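# Slide orange-handled ring along wire to green end

## Task

Carry the ring that has the orange handle along the wire until it reaches the green section at the far end, and leave it hanging there by itself. Nothing, the ring included, may ever touch the thin grey stretch of the wire; a single contact fails the task at once. It does not count if the ring stays in place only because the robot is holding it, so release it and move the gripper away at the end. Nothing may be pushed or dropped off the table.

## Robot and tools

Robot: a single seven-joint arm (xarm7) carrying a two-finger parallel gripper with a camera on the wrist. There are three 504x504 cameras: cam_head_left, cam_head_right and cam_wrist, and their images arrive in that order.

Frames. The scene frame has its origin on the table surface right below the arm base, with +z upward and +y to the left when facing along +x. The base may sit slightly tilted. The gripper frame has the fingers pointing along +z and closing along y. end_effector_position is the pinch point between the closed pads, roughly 2 cm short of the fingertips; as the fingers close, the tips shift about 10 mm further along +z.

execute_actions. Argument "actions" is a list holding at most one entry, or nothing at all. An empty list sends no command and just reports the state. An entry {"rows": [...], "steps": n} drives the arm for n control steps (n from 1 to 15, default 15, each 1/30 s); one row is used per step and the final row repeats if there are fewer rows than steps. An entry {"steps": n} alone is a pause of up to 300 steps, counted from the previous result, so your thinking time is included. Optional "pictures" (boolean) switches images on or off. A refused call does nothing.

Row layout: seven numbers, each between -1 and 1, ordered dx, dy, dz, rx, ry, rz, opening. The first six are an offset, not a pose: they give the target relative to a reference pose, expressed in the gripper's own axes. The reference is the gripper pose printed in the most recent result that shows it; before any such result in the scene, and for any second or later call within one reply, it is wherever the gripper is when the action begins. Every row is counted from that same reference, not from the preceding row. Scale: 1.0 equals 0.6 m for dx, dy, dz and 180 degrees for the rotation; rx, ry, rz form a single rotation vector. The opening is absolute: +1 is fully open (0.084 m), -1 fully closed. All-zero offsets pull the gripper back to the reference; they are not a way to hold still.

move: "target" is one row with the same layout and the same reference rule; "speed" is the path's top speed in m/s, 0.002 to 0.5, default 0.25, and rotation is capped at twice that value in rad/s. The gripper follows a straight line lasting 0.5 to 10 s, taking the shorter rotation; anything longer is cut off at 10 s before arriving. The opening is sent when the move begins. The path ignores obstacles, and the gripper lags, drifts and can exceed the speed, most of all with the arm almost straight. Faster motion and targets set deeper past a contact both press harder. The result adds a "move:" line giving the outcome (done, off_target, moving, held, fault), active limits (limits=paced: the pose was clipped; limits=held: some steps were blocked, after which the arm may jump faster than requested) and the remaining distance to the target.

wait: "seconds", 0 to 10; nothing new is commanded. zoom_image: "camera" plus "region" [x0, y0, x1, y1] in pixels of that camera's latest image, origin at top-left, no larger than 504 by 504. read_manual: "section", only "licences"; returns licence text and never moves anything. finished_scene: "scene" is the number of the current scene; it ends it permanently and reports success. Replying with no tool call at all stops the run.

Results. The state line gives end_effector_position (m), end_effector_quat_wxyz and linear/angular velocities in the scene frame; at long reach the printed position can be slightly wrong. grip_measured is the finger opening on the same -1..1 scale as the command. A "Hand target" line shows where the controller is currently steering. "pose unreachable" means the clearance check (which treats the base mount as arm) altered or blocked the command; HELD flags each step where that happened. A Joint positions line lists joints from base outward.

Motion details. Each step the commanded pose is clipped to within 70 mm and 16 degrees of the measured pose, and damped inverse kinematics follows it, favouring position over orientation. After an action finishes, the arm only continues to the last clipped pose, so read the result and send the remainder. Joints move at most 3.14 rad/s. Joint ranges (rad): waist -6.283..6.283, shoulder -2.059..2.094, upper arm roll -6.283..6.283, elbow -0.192..3.927, forearm roll -6.283..6.283, wrist pitch -1.693..3.142, wrist roll -6.283..6.283.

Gripping: to hold something, command an opening clearly smaller than grip_measured; the gap sets the squeeze, up to about 24 N per pad. Closing fast can squeeze harder.

Faults and heat. If contact torque reaches a joint's limit (waist 47, shoulder 47, upper arm roll 28.2, elbow 28.2, forearm roll 28.2, wrist pitch 18.8, wrist roll 18.8 N m, held weight included) the arm stops, backs off that joint and sits for 10 s. Holding loads warms the motors: MOTOR HOT appears from 65 °C, and at 80 °C an OVER-TEMPERATURE FAULT brakes the arm until it cools.

Avoid: any contact with the thin grey wire, knocking items off the table, drops, slips, slams and hard pushes. A loose object may occasionally be nudged by outside forces. Release the ring only once it hangs on the green part, then withdraw the gripper.

Each tool is called after ">>>" by a JSON object that holds its "name" and its "arguments".

## Session

>>> {"name": "execute_actions", "arguments": {"actions": []}}

>>> {"name": "zoom_image", "arguments": {"camera": "cam_head_left", "region": [180,70,440,330]}}

Scene clock: 0.00 s of 4900.00 s.
end_effector_position=(+0.0574, -0.3791, +0.2540) grip_measured=+1.00 end_effector_quat_wxyz=(-0.013, +0.890, -0.456, -0.007) end_effector_velocity=(-0.000, +0.000, -0.000) end_effector_angular_velocity=(+0.001, +0.001, +0.002)
Joint positions: [-1.394 -0.187 -0.049  0.704 -0.006  0.913 -0.47   0.084]
Joint velocities: [ 0.001 -0.    -0.001 -0.001 -0.001 -0.    -0.001  0.   ]
Hand target: +0.057, -0.379, +0.254; -0.013, +0.890, -0.456, -0.007

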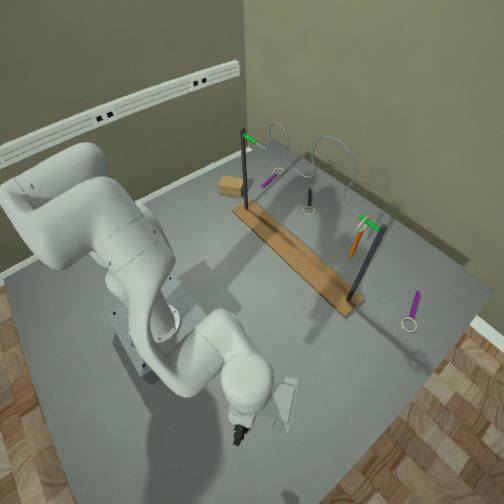

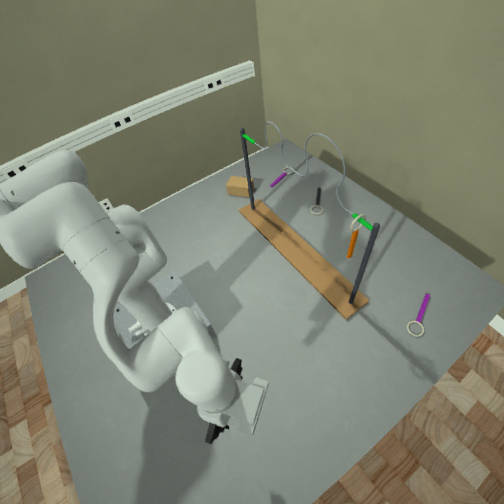

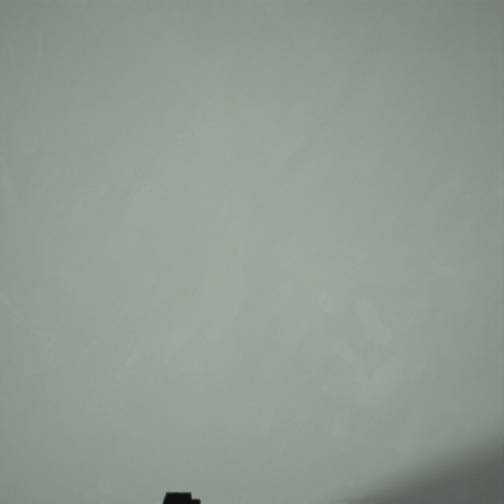

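Region (180, 70, 440, 330) of cam_head_left's 504x504 image, scaled by 1.938, with more detail than that image has.

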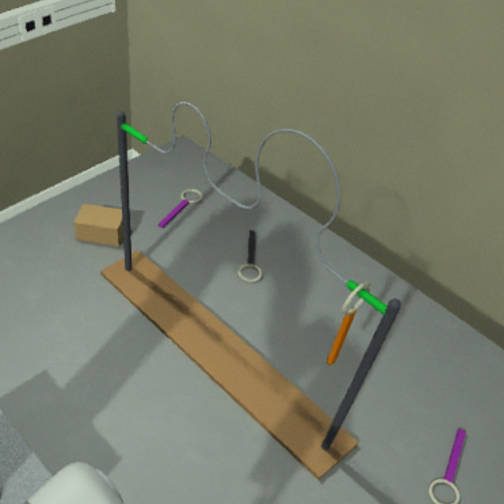

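>>> {"name": "move", "arguments": {"target": [0.136,-0.586,-0.007,0.229,0.464,-0.243,0]}}

>>> {"name": "move", "arguments": {"target": [0,0,0.15,0,0,0,0], "speed": 0.15}}

Scene clock: 10.03 s of 4900.00 s.
end_effector_position=(+0.3907, -0.2392, +0.2637) grip_measured=-0.01 end_effector_quat_wxyz=(-0.002, +0.705, +0.002, +0.709) end_effector_velocity=(+0.001, +0.002, -0.001) end_effector_angular_velocity=(-0.001, -0.007, +0.006)
Joint positions: [-0.542  0.177 -0.485  0.414  2.141  1.508 -2.886  0.044]
Joint velocities: [-0.001  0.012  0.003  0.003  0.001  0.016 -0.005 -0.   ]
Hand target: +0.391, -0.239, +0.263; -0.002, +0.705, +0.002, +0.710
Off the commanded pose: 0.002 m, 0 deg.
After step 90, 2.93 s passed at rest.
move: done

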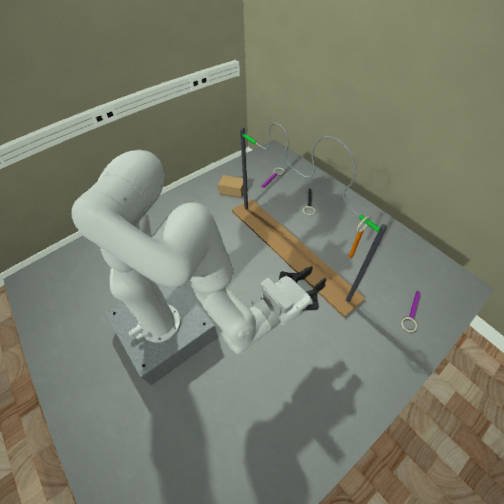

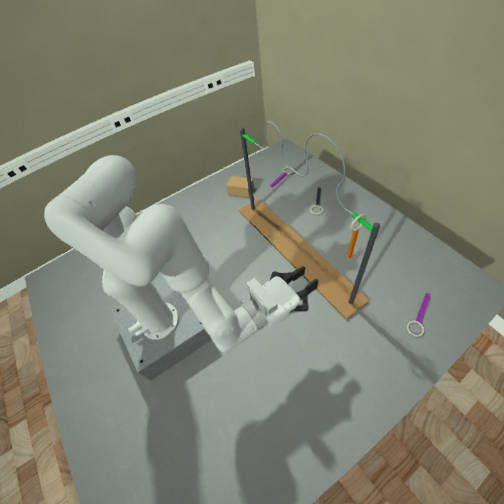

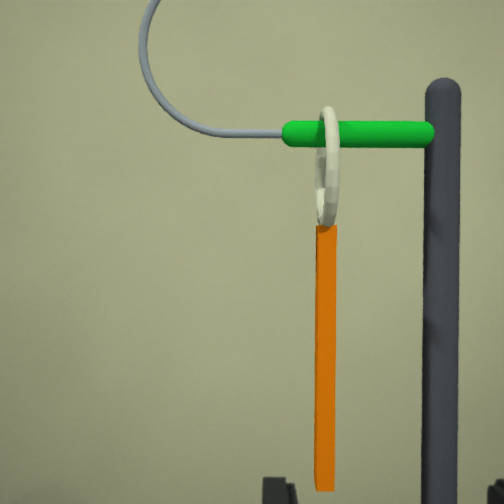

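Scene clock: 11.10 s of 4900.00 s.
end_effector_position=(+0.4803, -0.2392, +0.2641) grip_measured=-0.01 end_effector_quat_wxyz=(-0.002, +0.705, +0.001, +0.709) end_effector_velocity=(+0.002, +0.001, -0.000) end_effector_angular_velocity=(+0.000, +0.000, +0.002)
Joint positions: [-0.428  0.291 -0.357  0.606  2.38   1.404 -2.846  0.044]
Joint velocities: [ 0.002  0.004  0.004  0.005  0.004 -0.002  0.    -0.   ]
Hand target: +0.481, -0.239, +0.264; -0.002, +0.705, +0.001, +0.709
Off the commanded pose: 0.001 m, 0 deg.
move: done

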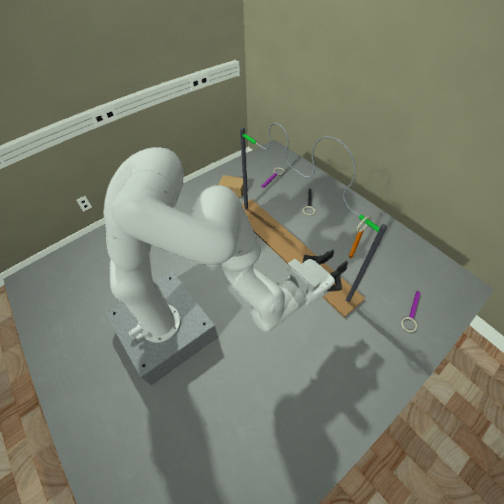

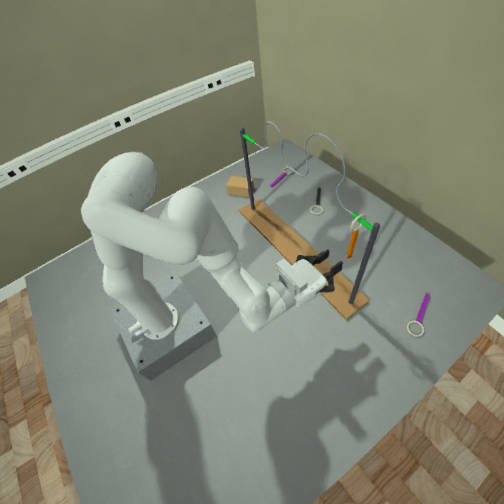

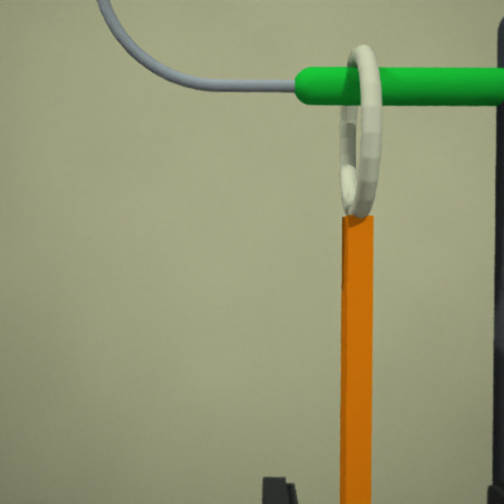

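>>> {"name": "move", "arguments": {"target": [0,0.003,0.155,0,0,0,0], "speed": 0.1}}

>>> {"name": "move", "arguments": {"target": [0,0,0,0,0,0,-0.82]}}

>>> {"name": "move", "arguments": {"target": [0.013,0.014,0,0,0,0,-0.82], "speed": 0.03}}

>>> {"name": "move", "arguments": {"target": [0.02,0,-0.097,0,0,0,-0.82], "speed": 0.03}}

>>> {"name": "move", "arguments": {"target": [0.063,0,-0.06,0,0,0,-0.82], "speed": 0.03}}

>>> {"name": "move", "arguments": {"target": [0.065,0,-0.022,0,0,0,-0.82], "speed": 0.03}}

>>> {"name": "move", "arguments": {"target": [0.055,0,0.003,0,0,0,-0.82], "speed": 0.03}}

>>> {"name": "zoom_image", "arguments": {"camera": "cam_head_left", "region": [310,180,400,270]}}

Scene clock: 23.17 s of 4900.00 s.
end_effector_position=(+0.5730, -0.2410, +0.2645) grip_measured=-0.01 end_effector_quat_wxyz=(-0.002, +0.705, +0.001, +0.709) end_effector_velocity=(+0.002, +0.001, -0.000) end_effector_angular_velocity=(+0.000, -0.000, +0.002)
Joint positions: [-0.354  0.442 -0.274  0.871  2.531  1.273 -2.8    0.044]
Joint velocities: [ 0.002  0.003  0.002  0.005  0.001 -0.001  0.     0.   ]
Hand target: +0.573, -0.241, +0.265; -0.002, +0.705, +0.001, +0.709
Off the commanded pose: 0.001 m, 0 deg.
After step 90, 7.70 s passed at rest.
move: done

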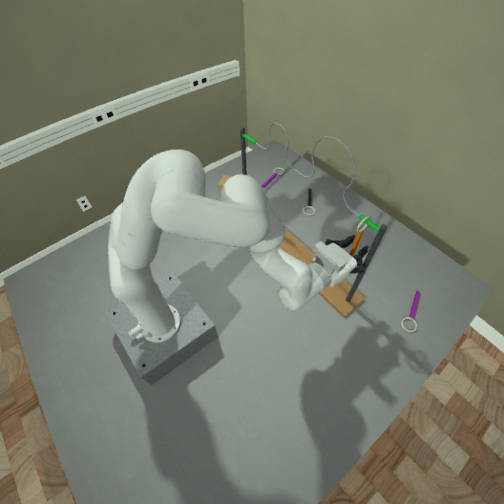

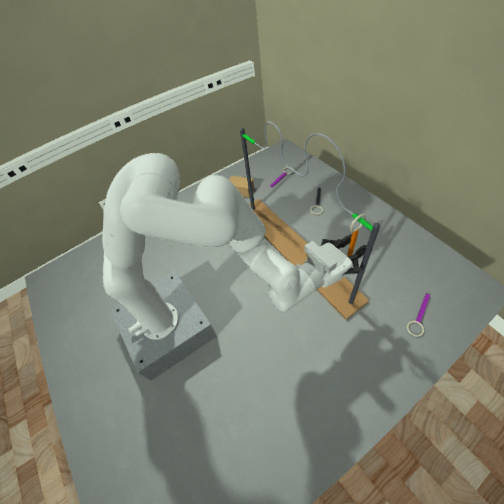

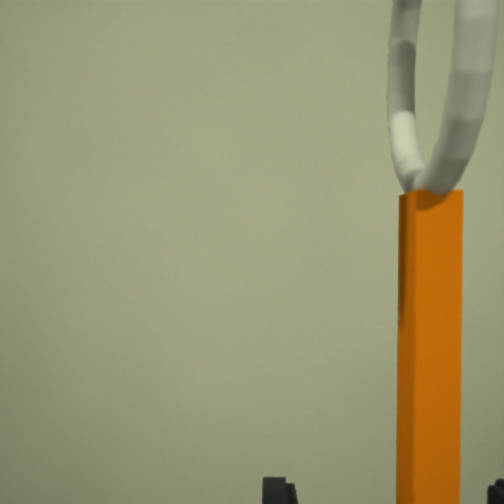

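Scene clock: 23.67 s of 4900.00 s.
end_effector_position=(+0.5730, -0.2411, +0.2645) grip_measured=-0.82 end_effector_quat_wxyz=(-0.002, +0.705, +0.001, +0.709) end_effector_velocity=(+0.000, -0.000, -0.000) end_effector_angular_velocity=(+0.000, +0.000, -0.001)
Joint positions: [-0.354  0.442 -0.274  0.871  2.531  1.273 -2.8    0.008]
Joint velocities: [ 0.     0.     0.     0.     0.001 -0.    -0.    -0.   ]
Hand target: +0.573, -0.241, +0.265; -0.002, +0.705, +0.001, +0.709
Off the commanded pose: 0.000 m, 0 deg.
move: done

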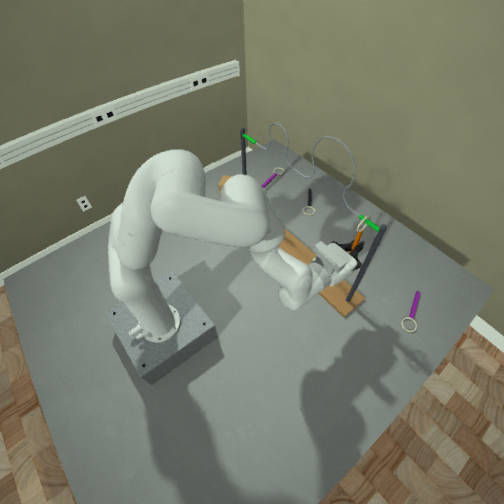

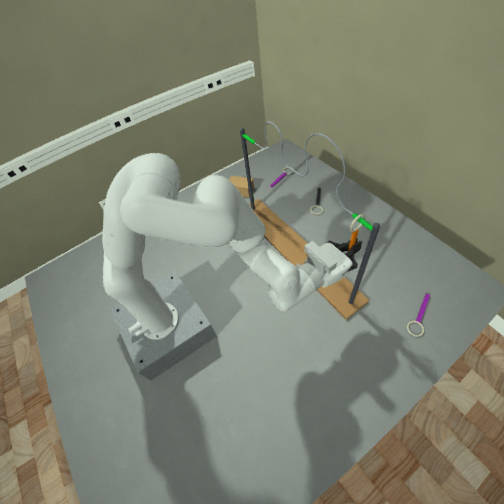

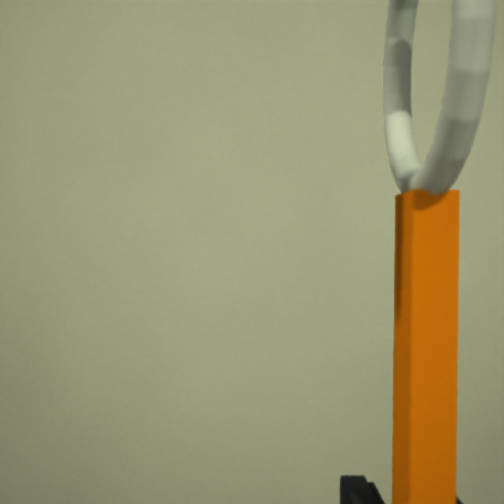

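Scene clock: 24.43 s of 4900.00 s.
end_effector_position=(+0.5730, -0.2494, +0.2722) grip_measured=-0.82 end_effector_quat_wxyz=(-0.002, +0.705, +0.001, +0.709) end_effector_velocity=(+0.001, +0.001, +0.000) end_effector_angular_velocity=(+0.002, +0.000, +0.003)
Joint positions: [-0.361  0.431 -0.284  0.884  2.511  1.259 -2.779  0.008]
Joint velocities: [ 0.001 -0.     0.     0.001 -0.002 -0.001  0.003  0.   ]
Hand target: +0.573, -0.249, +0.272; -0.002, +0.705, +0.001, +0.709
Off the commanded pose: 0.000 m, 0 deg.
move: done

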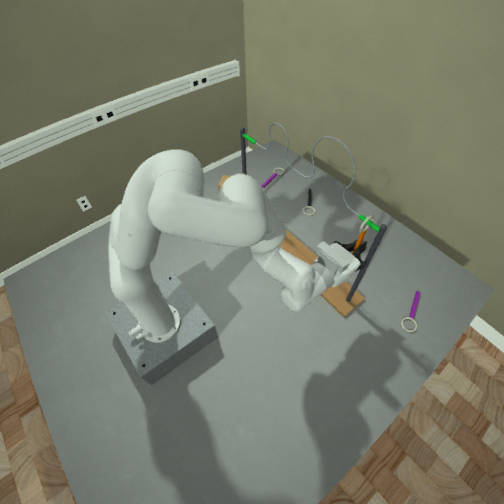

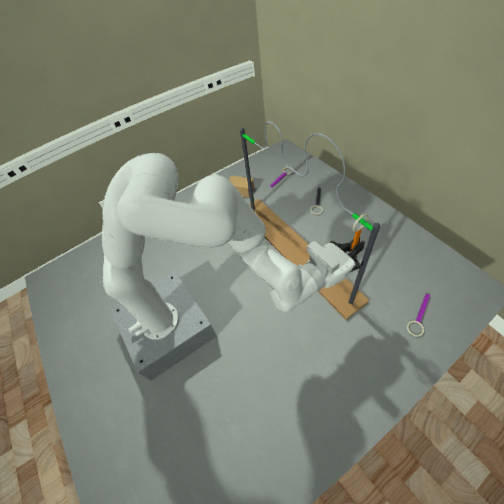

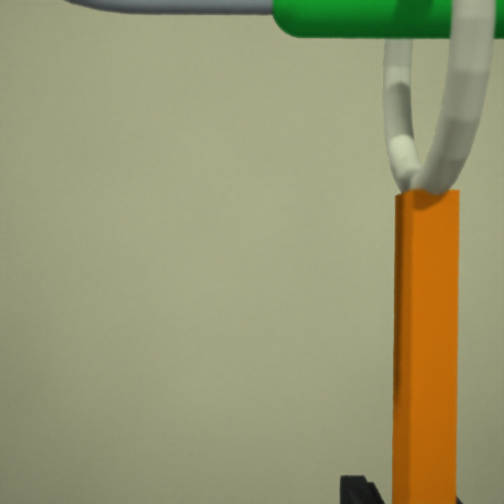

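Scene clock: 26.70 s of 4900.00 s.
end_effector_position=(+0.5150, -0.2494, +0.2842) grip_measured=-0.82 end_effector_quat_wxyz=(-0.002, +0.705, +0.001, +0.709) end_effector_velocity=(-0.001, -0.000, +0.001) end_effector_angular_velocity=(-0.000, -0.001, +0.000)
Joint positions: [-0.4    0.295 -0.335  0.71   2.413  1.313 -2.792  0.008]
Joint velocities: [-0.001 -0.004 -0.002 -0.004 -0.003  0.001 -0.    -0.   ]
Hand target: +0.515, -0.249, +0.284; -0.002, +0.705, +0.001, +0.709
Off the commanded pose: 0.001 m, 0 deg.
move: done

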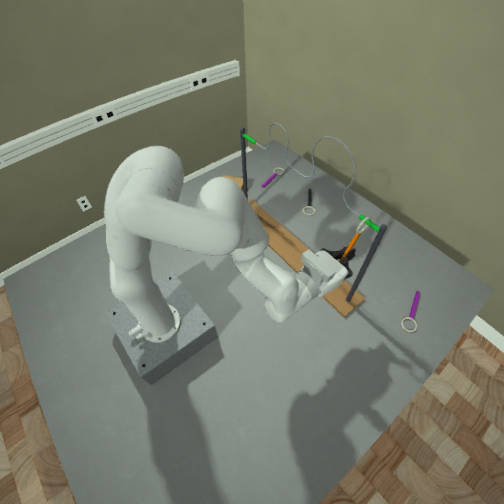

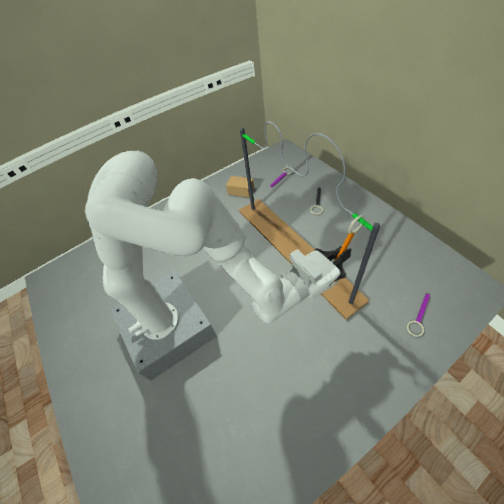

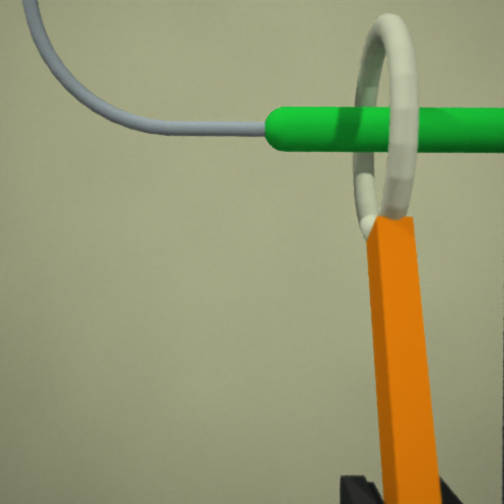

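Scene clock: 28.77 s of 4900.00 s.
end_effector_position=(+0.4791, -0.2493, +0.3220) grip_measured=-0.82 end_effector_quat_wxyz=(-0.001, +0.705, +0.002, +0.710) end_effector_velocity=(-0.001, +0.001, -0.000) end_effector_angular_velocity=(+0.002, +0.002, +0.001)
Joint positions: [-0.42   0.107 -0.376  0.608  2.311  1.249 -2.752  0.008]
Joint velocities: [-0.001 -0.004 -0.001 -0.004 -0.003 -0.002  0.001 -0.   ]
Hand target: +0.479, -0.249, +0.322; -0.001, +0.705, +0.001, +0.709
Off the commanded pose: 0.000 m, 0 deg.
move: done

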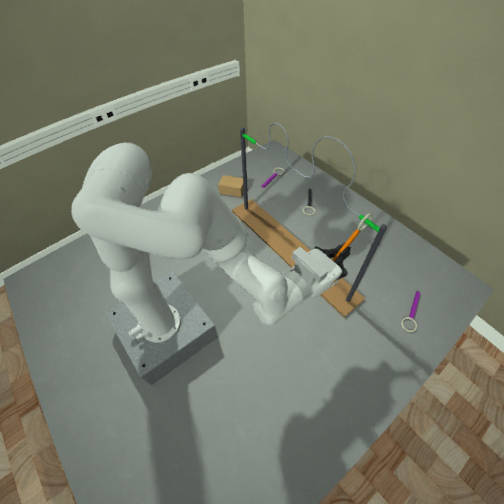

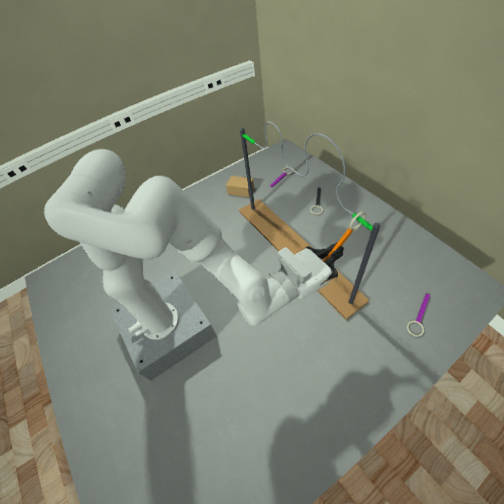

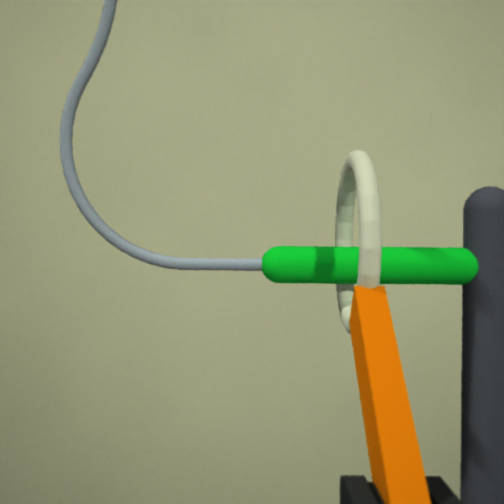

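Scene clock: 30.43 s of 4900.00 s.
end_effector_position=(+0.4657, -0.2492, +0.3607) grip_measured=-0.82 end_effector_quat_wxyz=(-0.001, +0.705, +0.002, +0.709) end_effector_velocity=(-0.001, -0.001, +0.001) end_effector_angular_velocity=(+0.001, +0.002, -0.002)
Joint positions: [-0.424 -0.044 -0.384  0.581  2.246  1.145 -2.688  0.008]
Joint velocities: [-0.001 -0.005  0.    -0.    -0.002 -0.006  0.003 -0.   ]
Hand target: +0.466, -0.249, +0.361; -0.001, +0.705, +0.002, +0.709
Off the commanded pose: 0.000 m, 0 deg.
move: done

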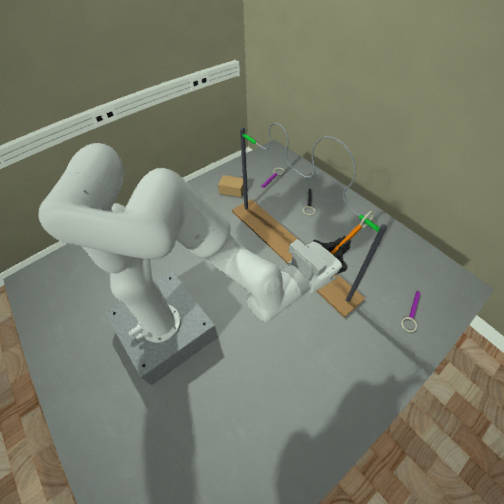

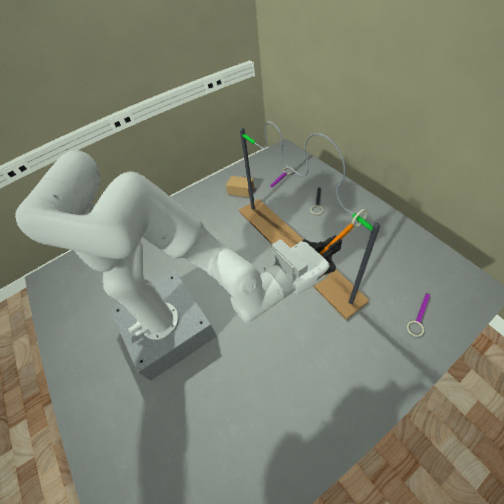

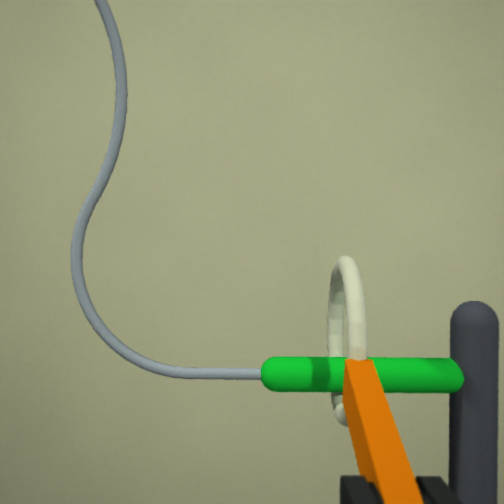

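Scene clock: 31.83 s of 4900.00 s.
end_effector_position=(+0.4673, -0.2490, +0.3934) grip_measured=-0.82 end_effector_quat_wxyz=(-0.001, +0.705, +0.002, +0.709) end_effector_velocity=(-0.000, -0.000, +0.000) end_effector_angular_velocity=(+0.001, +0.003, -0.000)
Joint positions: [-0.415 -0.134 -0.369  0.6    2.218  1.049 -2.626  0.008]
Joint velocities: [-0.001 -0.003  0.001 -0.    -0.003 -0.005  0.003 -0.   ]
Hand target: +0.467, -0.249, +0.394; -0.001, +0.705, +0.002, +0.709
Off the commanded pose: 0.000 m, 0 deg.
move: done

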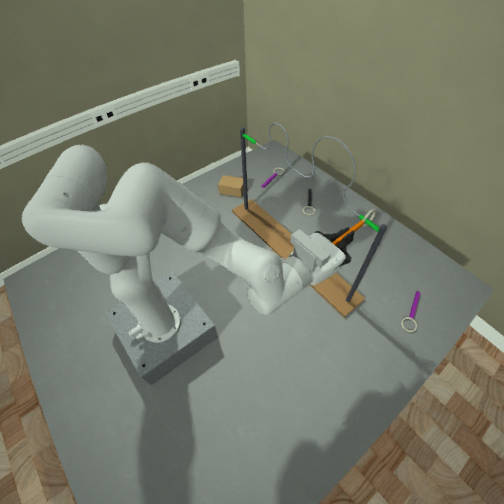

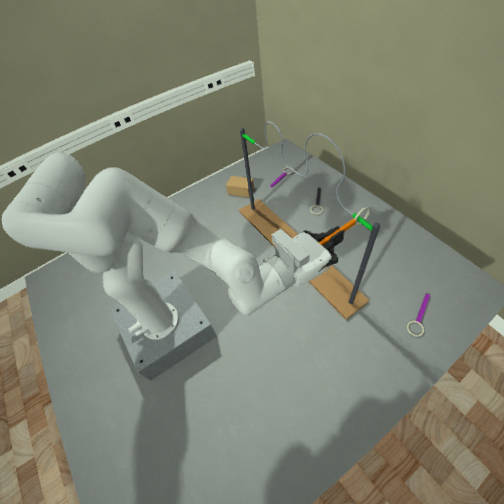

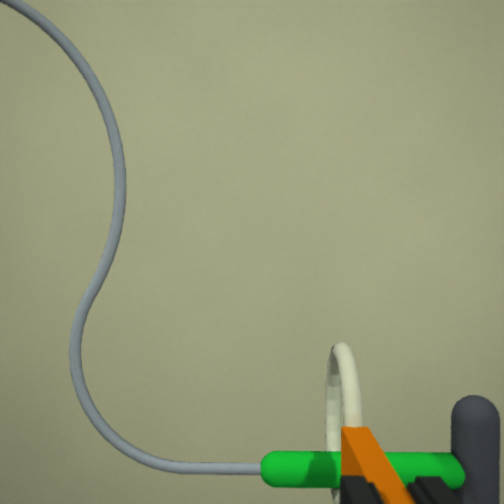

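Region (310, 180, 400, 270) of cam_head_left's 504x504 image, scaled by 5.600, with more detail than that image has.

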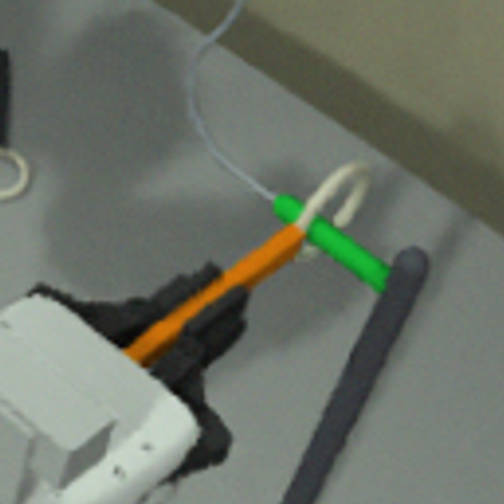

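>>> {"name": "move", "arguments": {"target": [0.015,0,-0.004,0,0,0,-0.82], "speed": 0.015}}

>>> {"name": "move", "arguments": {"target": [0,0,0,0,0,0,-1]}}

>>> {"name": "move", "arguments": {"target": [-0.026,0,0,0,0,0,-1], "speed": 0.02}}

>>> {"name": "zoom_image", "arguments": {"camera": "cam_head_left", "region": [330,190,400,260]}}

Scene clock: 38.63 s of 4900.00 s.
end_effector_position=(+0.4649, -0.2490, +0.4023) grip_measured=-0.82 end_effector_quat_wxyz=(-0.001, +0.705, +0.002, +0.709) end_effector_velocity=(-0.001, +0.001, -0.001) end_effector_angular_velocity=(+0.003, +0.003, +0.001)
Joint positions: [-0.417 -0.163 -0.367  0.6    2.203  1.025 -2.607  0.008]
Joint velocities: [ 0.001 -0.003  0.    -0.003 -0.003 -0.003  0.003 -0.   ]
Hand target: +0.465, -0.249, +0.402; -0.001, +0.705, +0.002, +0.709
Off the commanded pose: 0.000 m, 0 deg.
After step 90, 2.93 s passed at rest.
move: done

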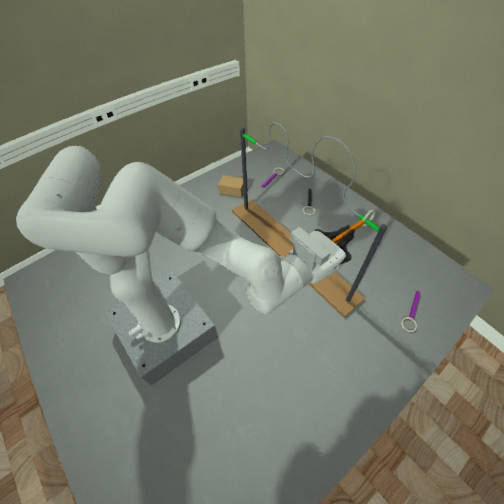

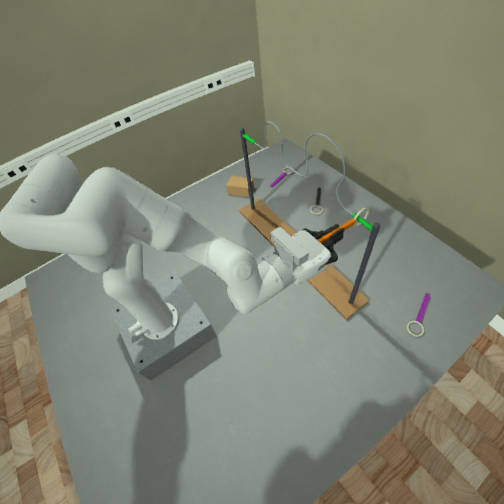

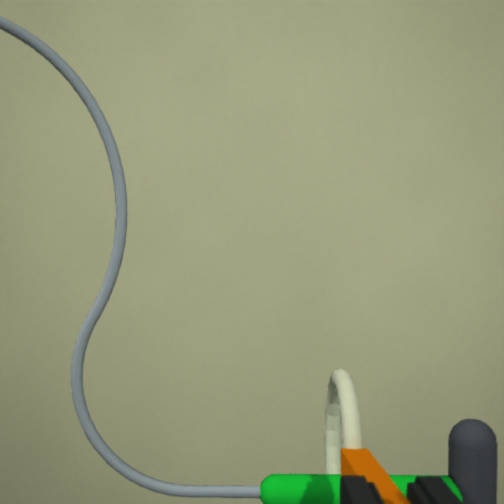

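Scene clock: 39.13 s of 4900.00 s.
end_effector_position=(+0.4649, -0.2490, +0.4023) grip_measured=-0.82 end_effector_quat_wxyz=(-0.001, +0.705, +0.002, +0.709) end_effector_velocity=(-0.000, -0.001, +0.000) end_effector_angular_velocity=(+0.000, -0.000, -0.002)
Joint positions: [-0.417 -0.163 -0.367  0.6    2.203  1.025 -2.607  0.008]
Joint velocities: [-0.001 -0.     0.     0.001  0.001 -0.001  0.    -0.   ]
Hand target: +0.465, -0.249, +0.402; -0.001, +0.705, +0.002, +0.709
Off the commanded pose: 0.000 m, 0 deg.
move: done

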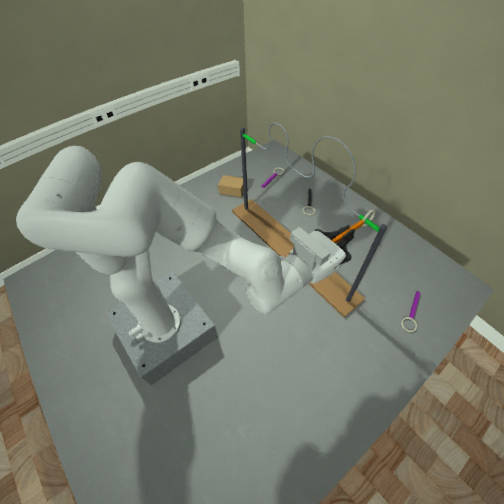

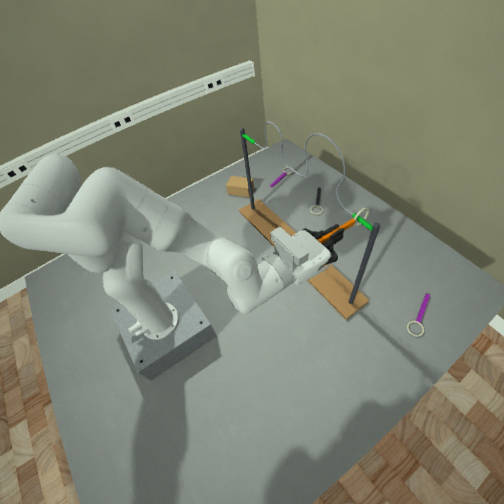

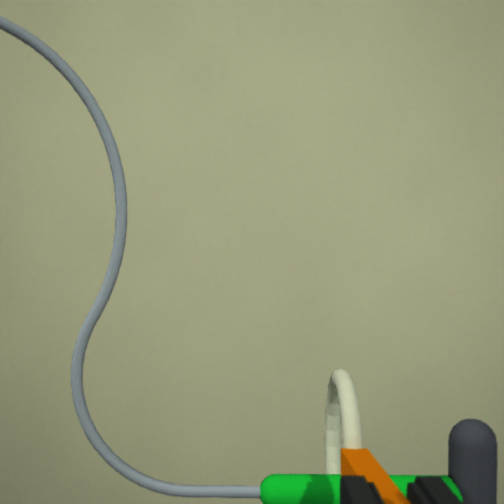

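Scene clock: 40.17 s of 4900.00 s.
end_effector_position=(+0.4650, -0.2490, +0.3868) grip_measured=-0.82 end_effector_quat_wxyz=(-0.001, +0.705, +0.002, +0.709) end_effector_velocity=(+0.000, +0.000, -0.001) end_effector_angular_velocity=(-0.001, -0.002, +0.001)
Joint positions: [-0.419 -0.122 -0.375  0.591  2.219  1.069 -2.638  0.008]
Joint velocities: [-0.001  0.004 -0.001 -0.001  0.001  0.006 -0.004 -0.   ]
Hand target: +0.465, -0.249, +0.387; -0.001, +0.705, +0.002, +0.709
Off the commanded pose: 0.000 m, 0 deg.
move: done

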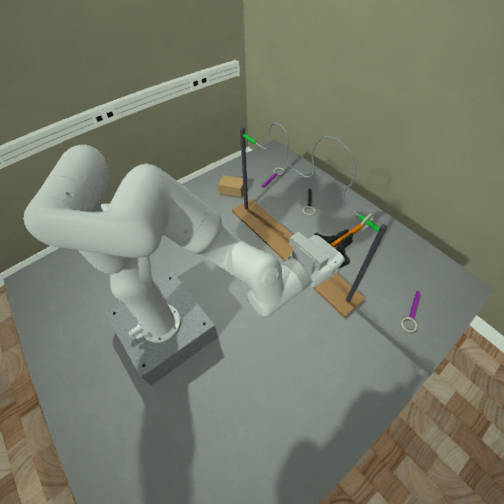

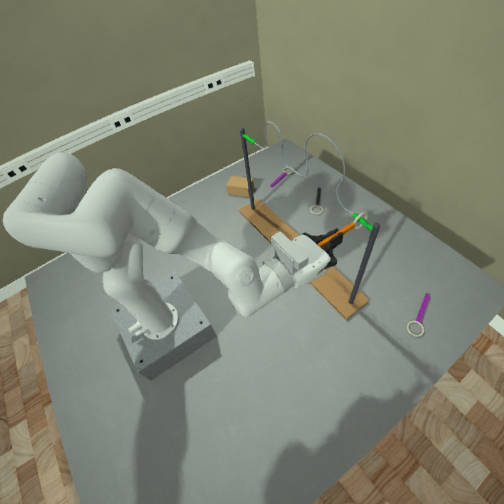

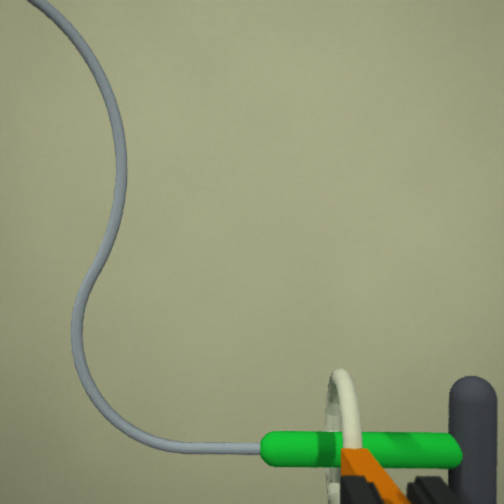

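Region (330, 190, 400, 260) of cam_head_left's 504x504 image, scaled by 7.200, with more detail than that image has.

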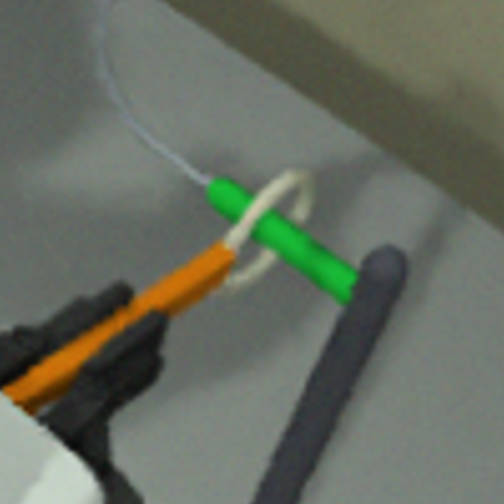

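>>> {"name": "move", "arguments": {"target": [0,-0.09,0,0,0,0,-1], "speed": 0.05}}

>>> {"name": "move", "arguments": {"target": [0.02,-0.046,0,0,0,0.25,-1], "speed": 0.15}}

>>> {"name": "move", "arguments": {"target": [0.022,-0.046,0,0,0,0.25,-1], "speed": 0.15}}

>>> {"name": "zoom_image", "arguments": {"camera": "cam_head_left", "region": [300,140,390,230]}}

Scene clock: 47.03 s of 4900.00 s.
end_effector_position=(+0.4648, -0.1954, +0.3868) grip_measured=-0.82 end_effector_quat_wxyz=(-0.001, +0.705, +0.002, +0.709) end_effector_velocity=(+0.000, +0.002, +0.000) end_effector_angular_velocity=(-0.001, -0.000, -0.000)
Joint positions: [-0.363 -0.237 -0.299  0.486  2.35   0.987 -2.721  0.008]
Joint velocities: [ 0.002 -0.004  0.003 -0.003  0.006 -0.003 -0.004 -0.   ]
Hand target: +0.465, -0.195, +0.387; -0.001, +0.705, +0.002, +0.709
Off the commanded pose: 0.000 m, 0 deg.
After step 90, 2.47 s passed at rest.
move: done

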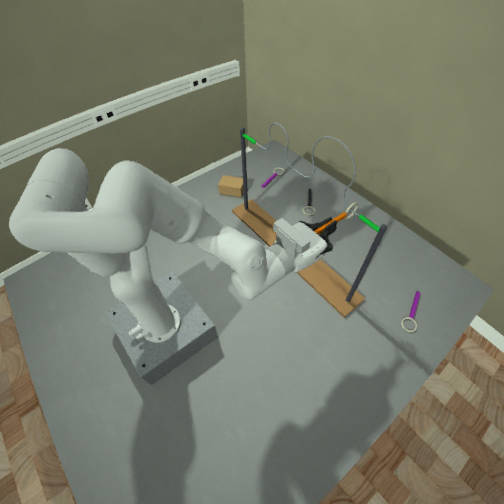

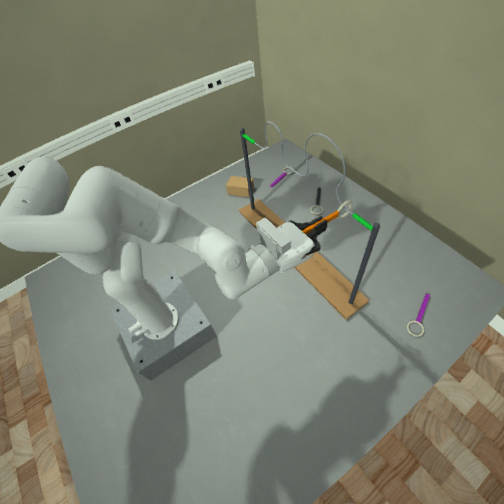

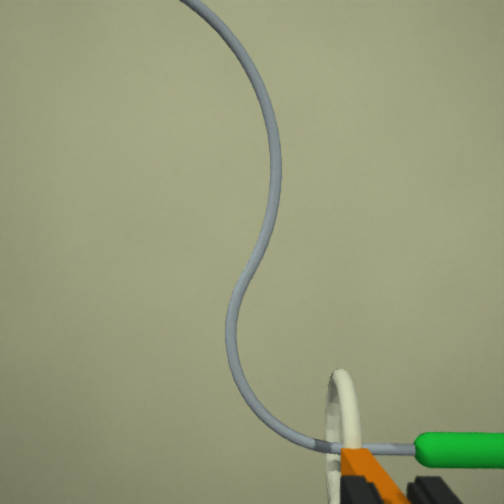

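Scene clock: 50.03 s of 4900.00 s.
end_effector_position=(+0.4647, -0.1679, +0.3988) grip_measured=-0.82 end_effector_quat_wxyz=(-0.272, +0.652, -0.267, +0.655) end_effector_velocity=(-0.000, +0.001, +0.000) end_effector_angular_velocity=(+0.010, +0.001, +0.001)
Joint positions: [-0.256 -0.328 -0.318  0.454  2.423  0.893 -1.977  0.008]
Joint velocities: [ 0.002 -0.001 -0.    -0.    -0.    -0.002  0.01  -0.   ]
Hand target: +0.465, -0.168, +0.399; -0.272, +0.652, -0.268, +0.655
Off the commanded pose: 0.000 m, 0 deg.
move: done

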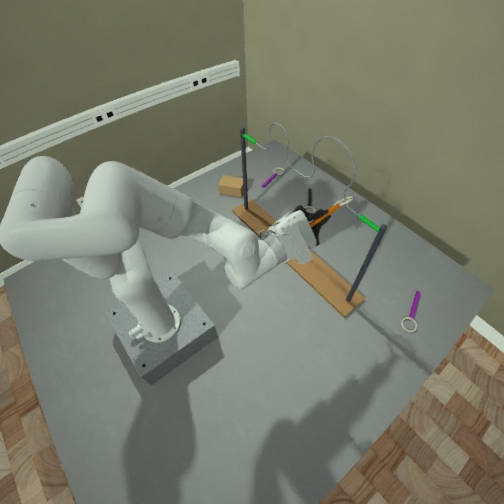

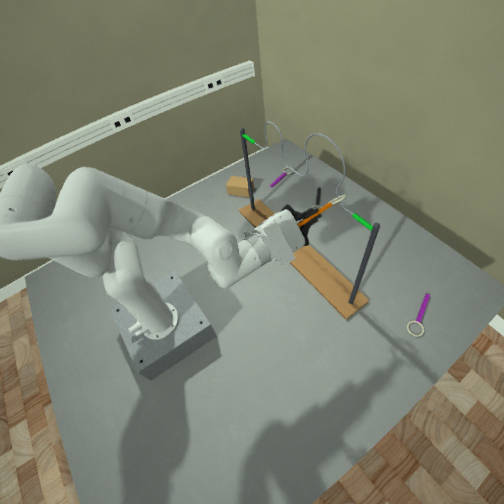

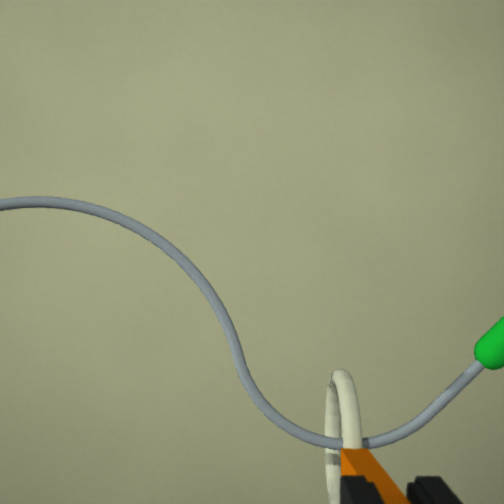

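Scene clock: 53.03 s of 4900.00 s.
end_effector_position=(+0.4645, -0.1577, +0.4276) grip_measured=-0.82 end_effector_quat_wxyz=(+0.502, -0.500, +0.496, -0.502) end_effector_velocity=(-0.000, +0.000, +0.000) end_effector_angular_velocity=(+0.009, +0.002, +0.002)
Joint positions: [-0.129 -0.431 -0.385  0.478  2.437  0.753 -1.197  0.008]
Joint velocities: [ 0.002 -0.001 -0.002  0.001 -0.003 -0.003  0.011  0.   ]
Hand target: +0.464, -0.158, +0.428; +0.502, -0.500, +0.497, -0.502
Off the commanded pose: 0.000 m, 0 deg.
move: done

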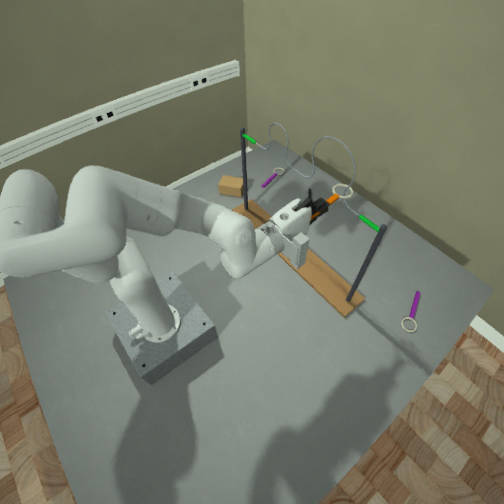

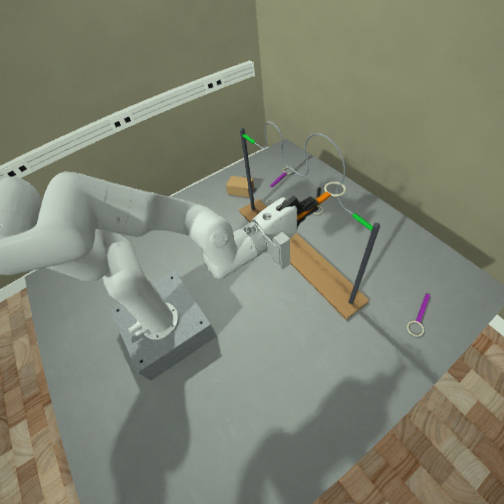

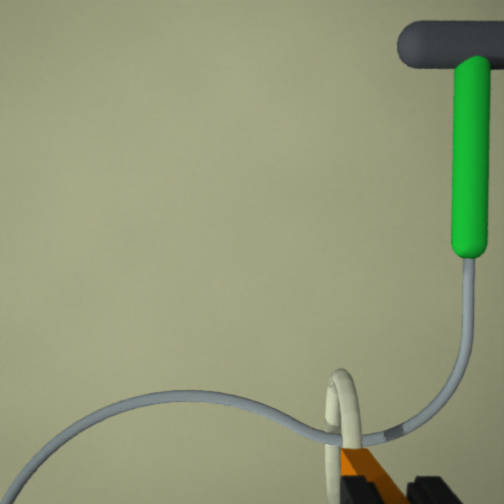

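Region (300, 140, 390, 230) of cam_head_left's 504x504 image, scaled by 5.600, with more detail than that image has.

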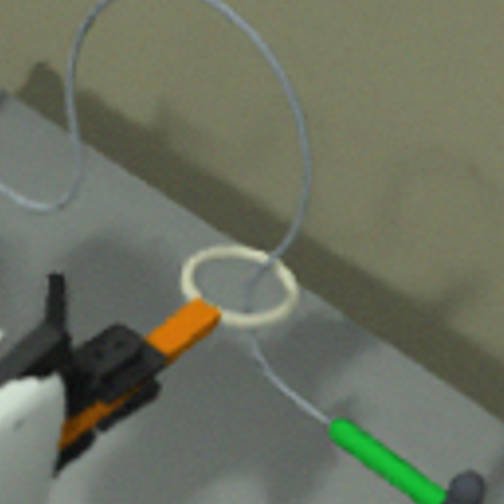

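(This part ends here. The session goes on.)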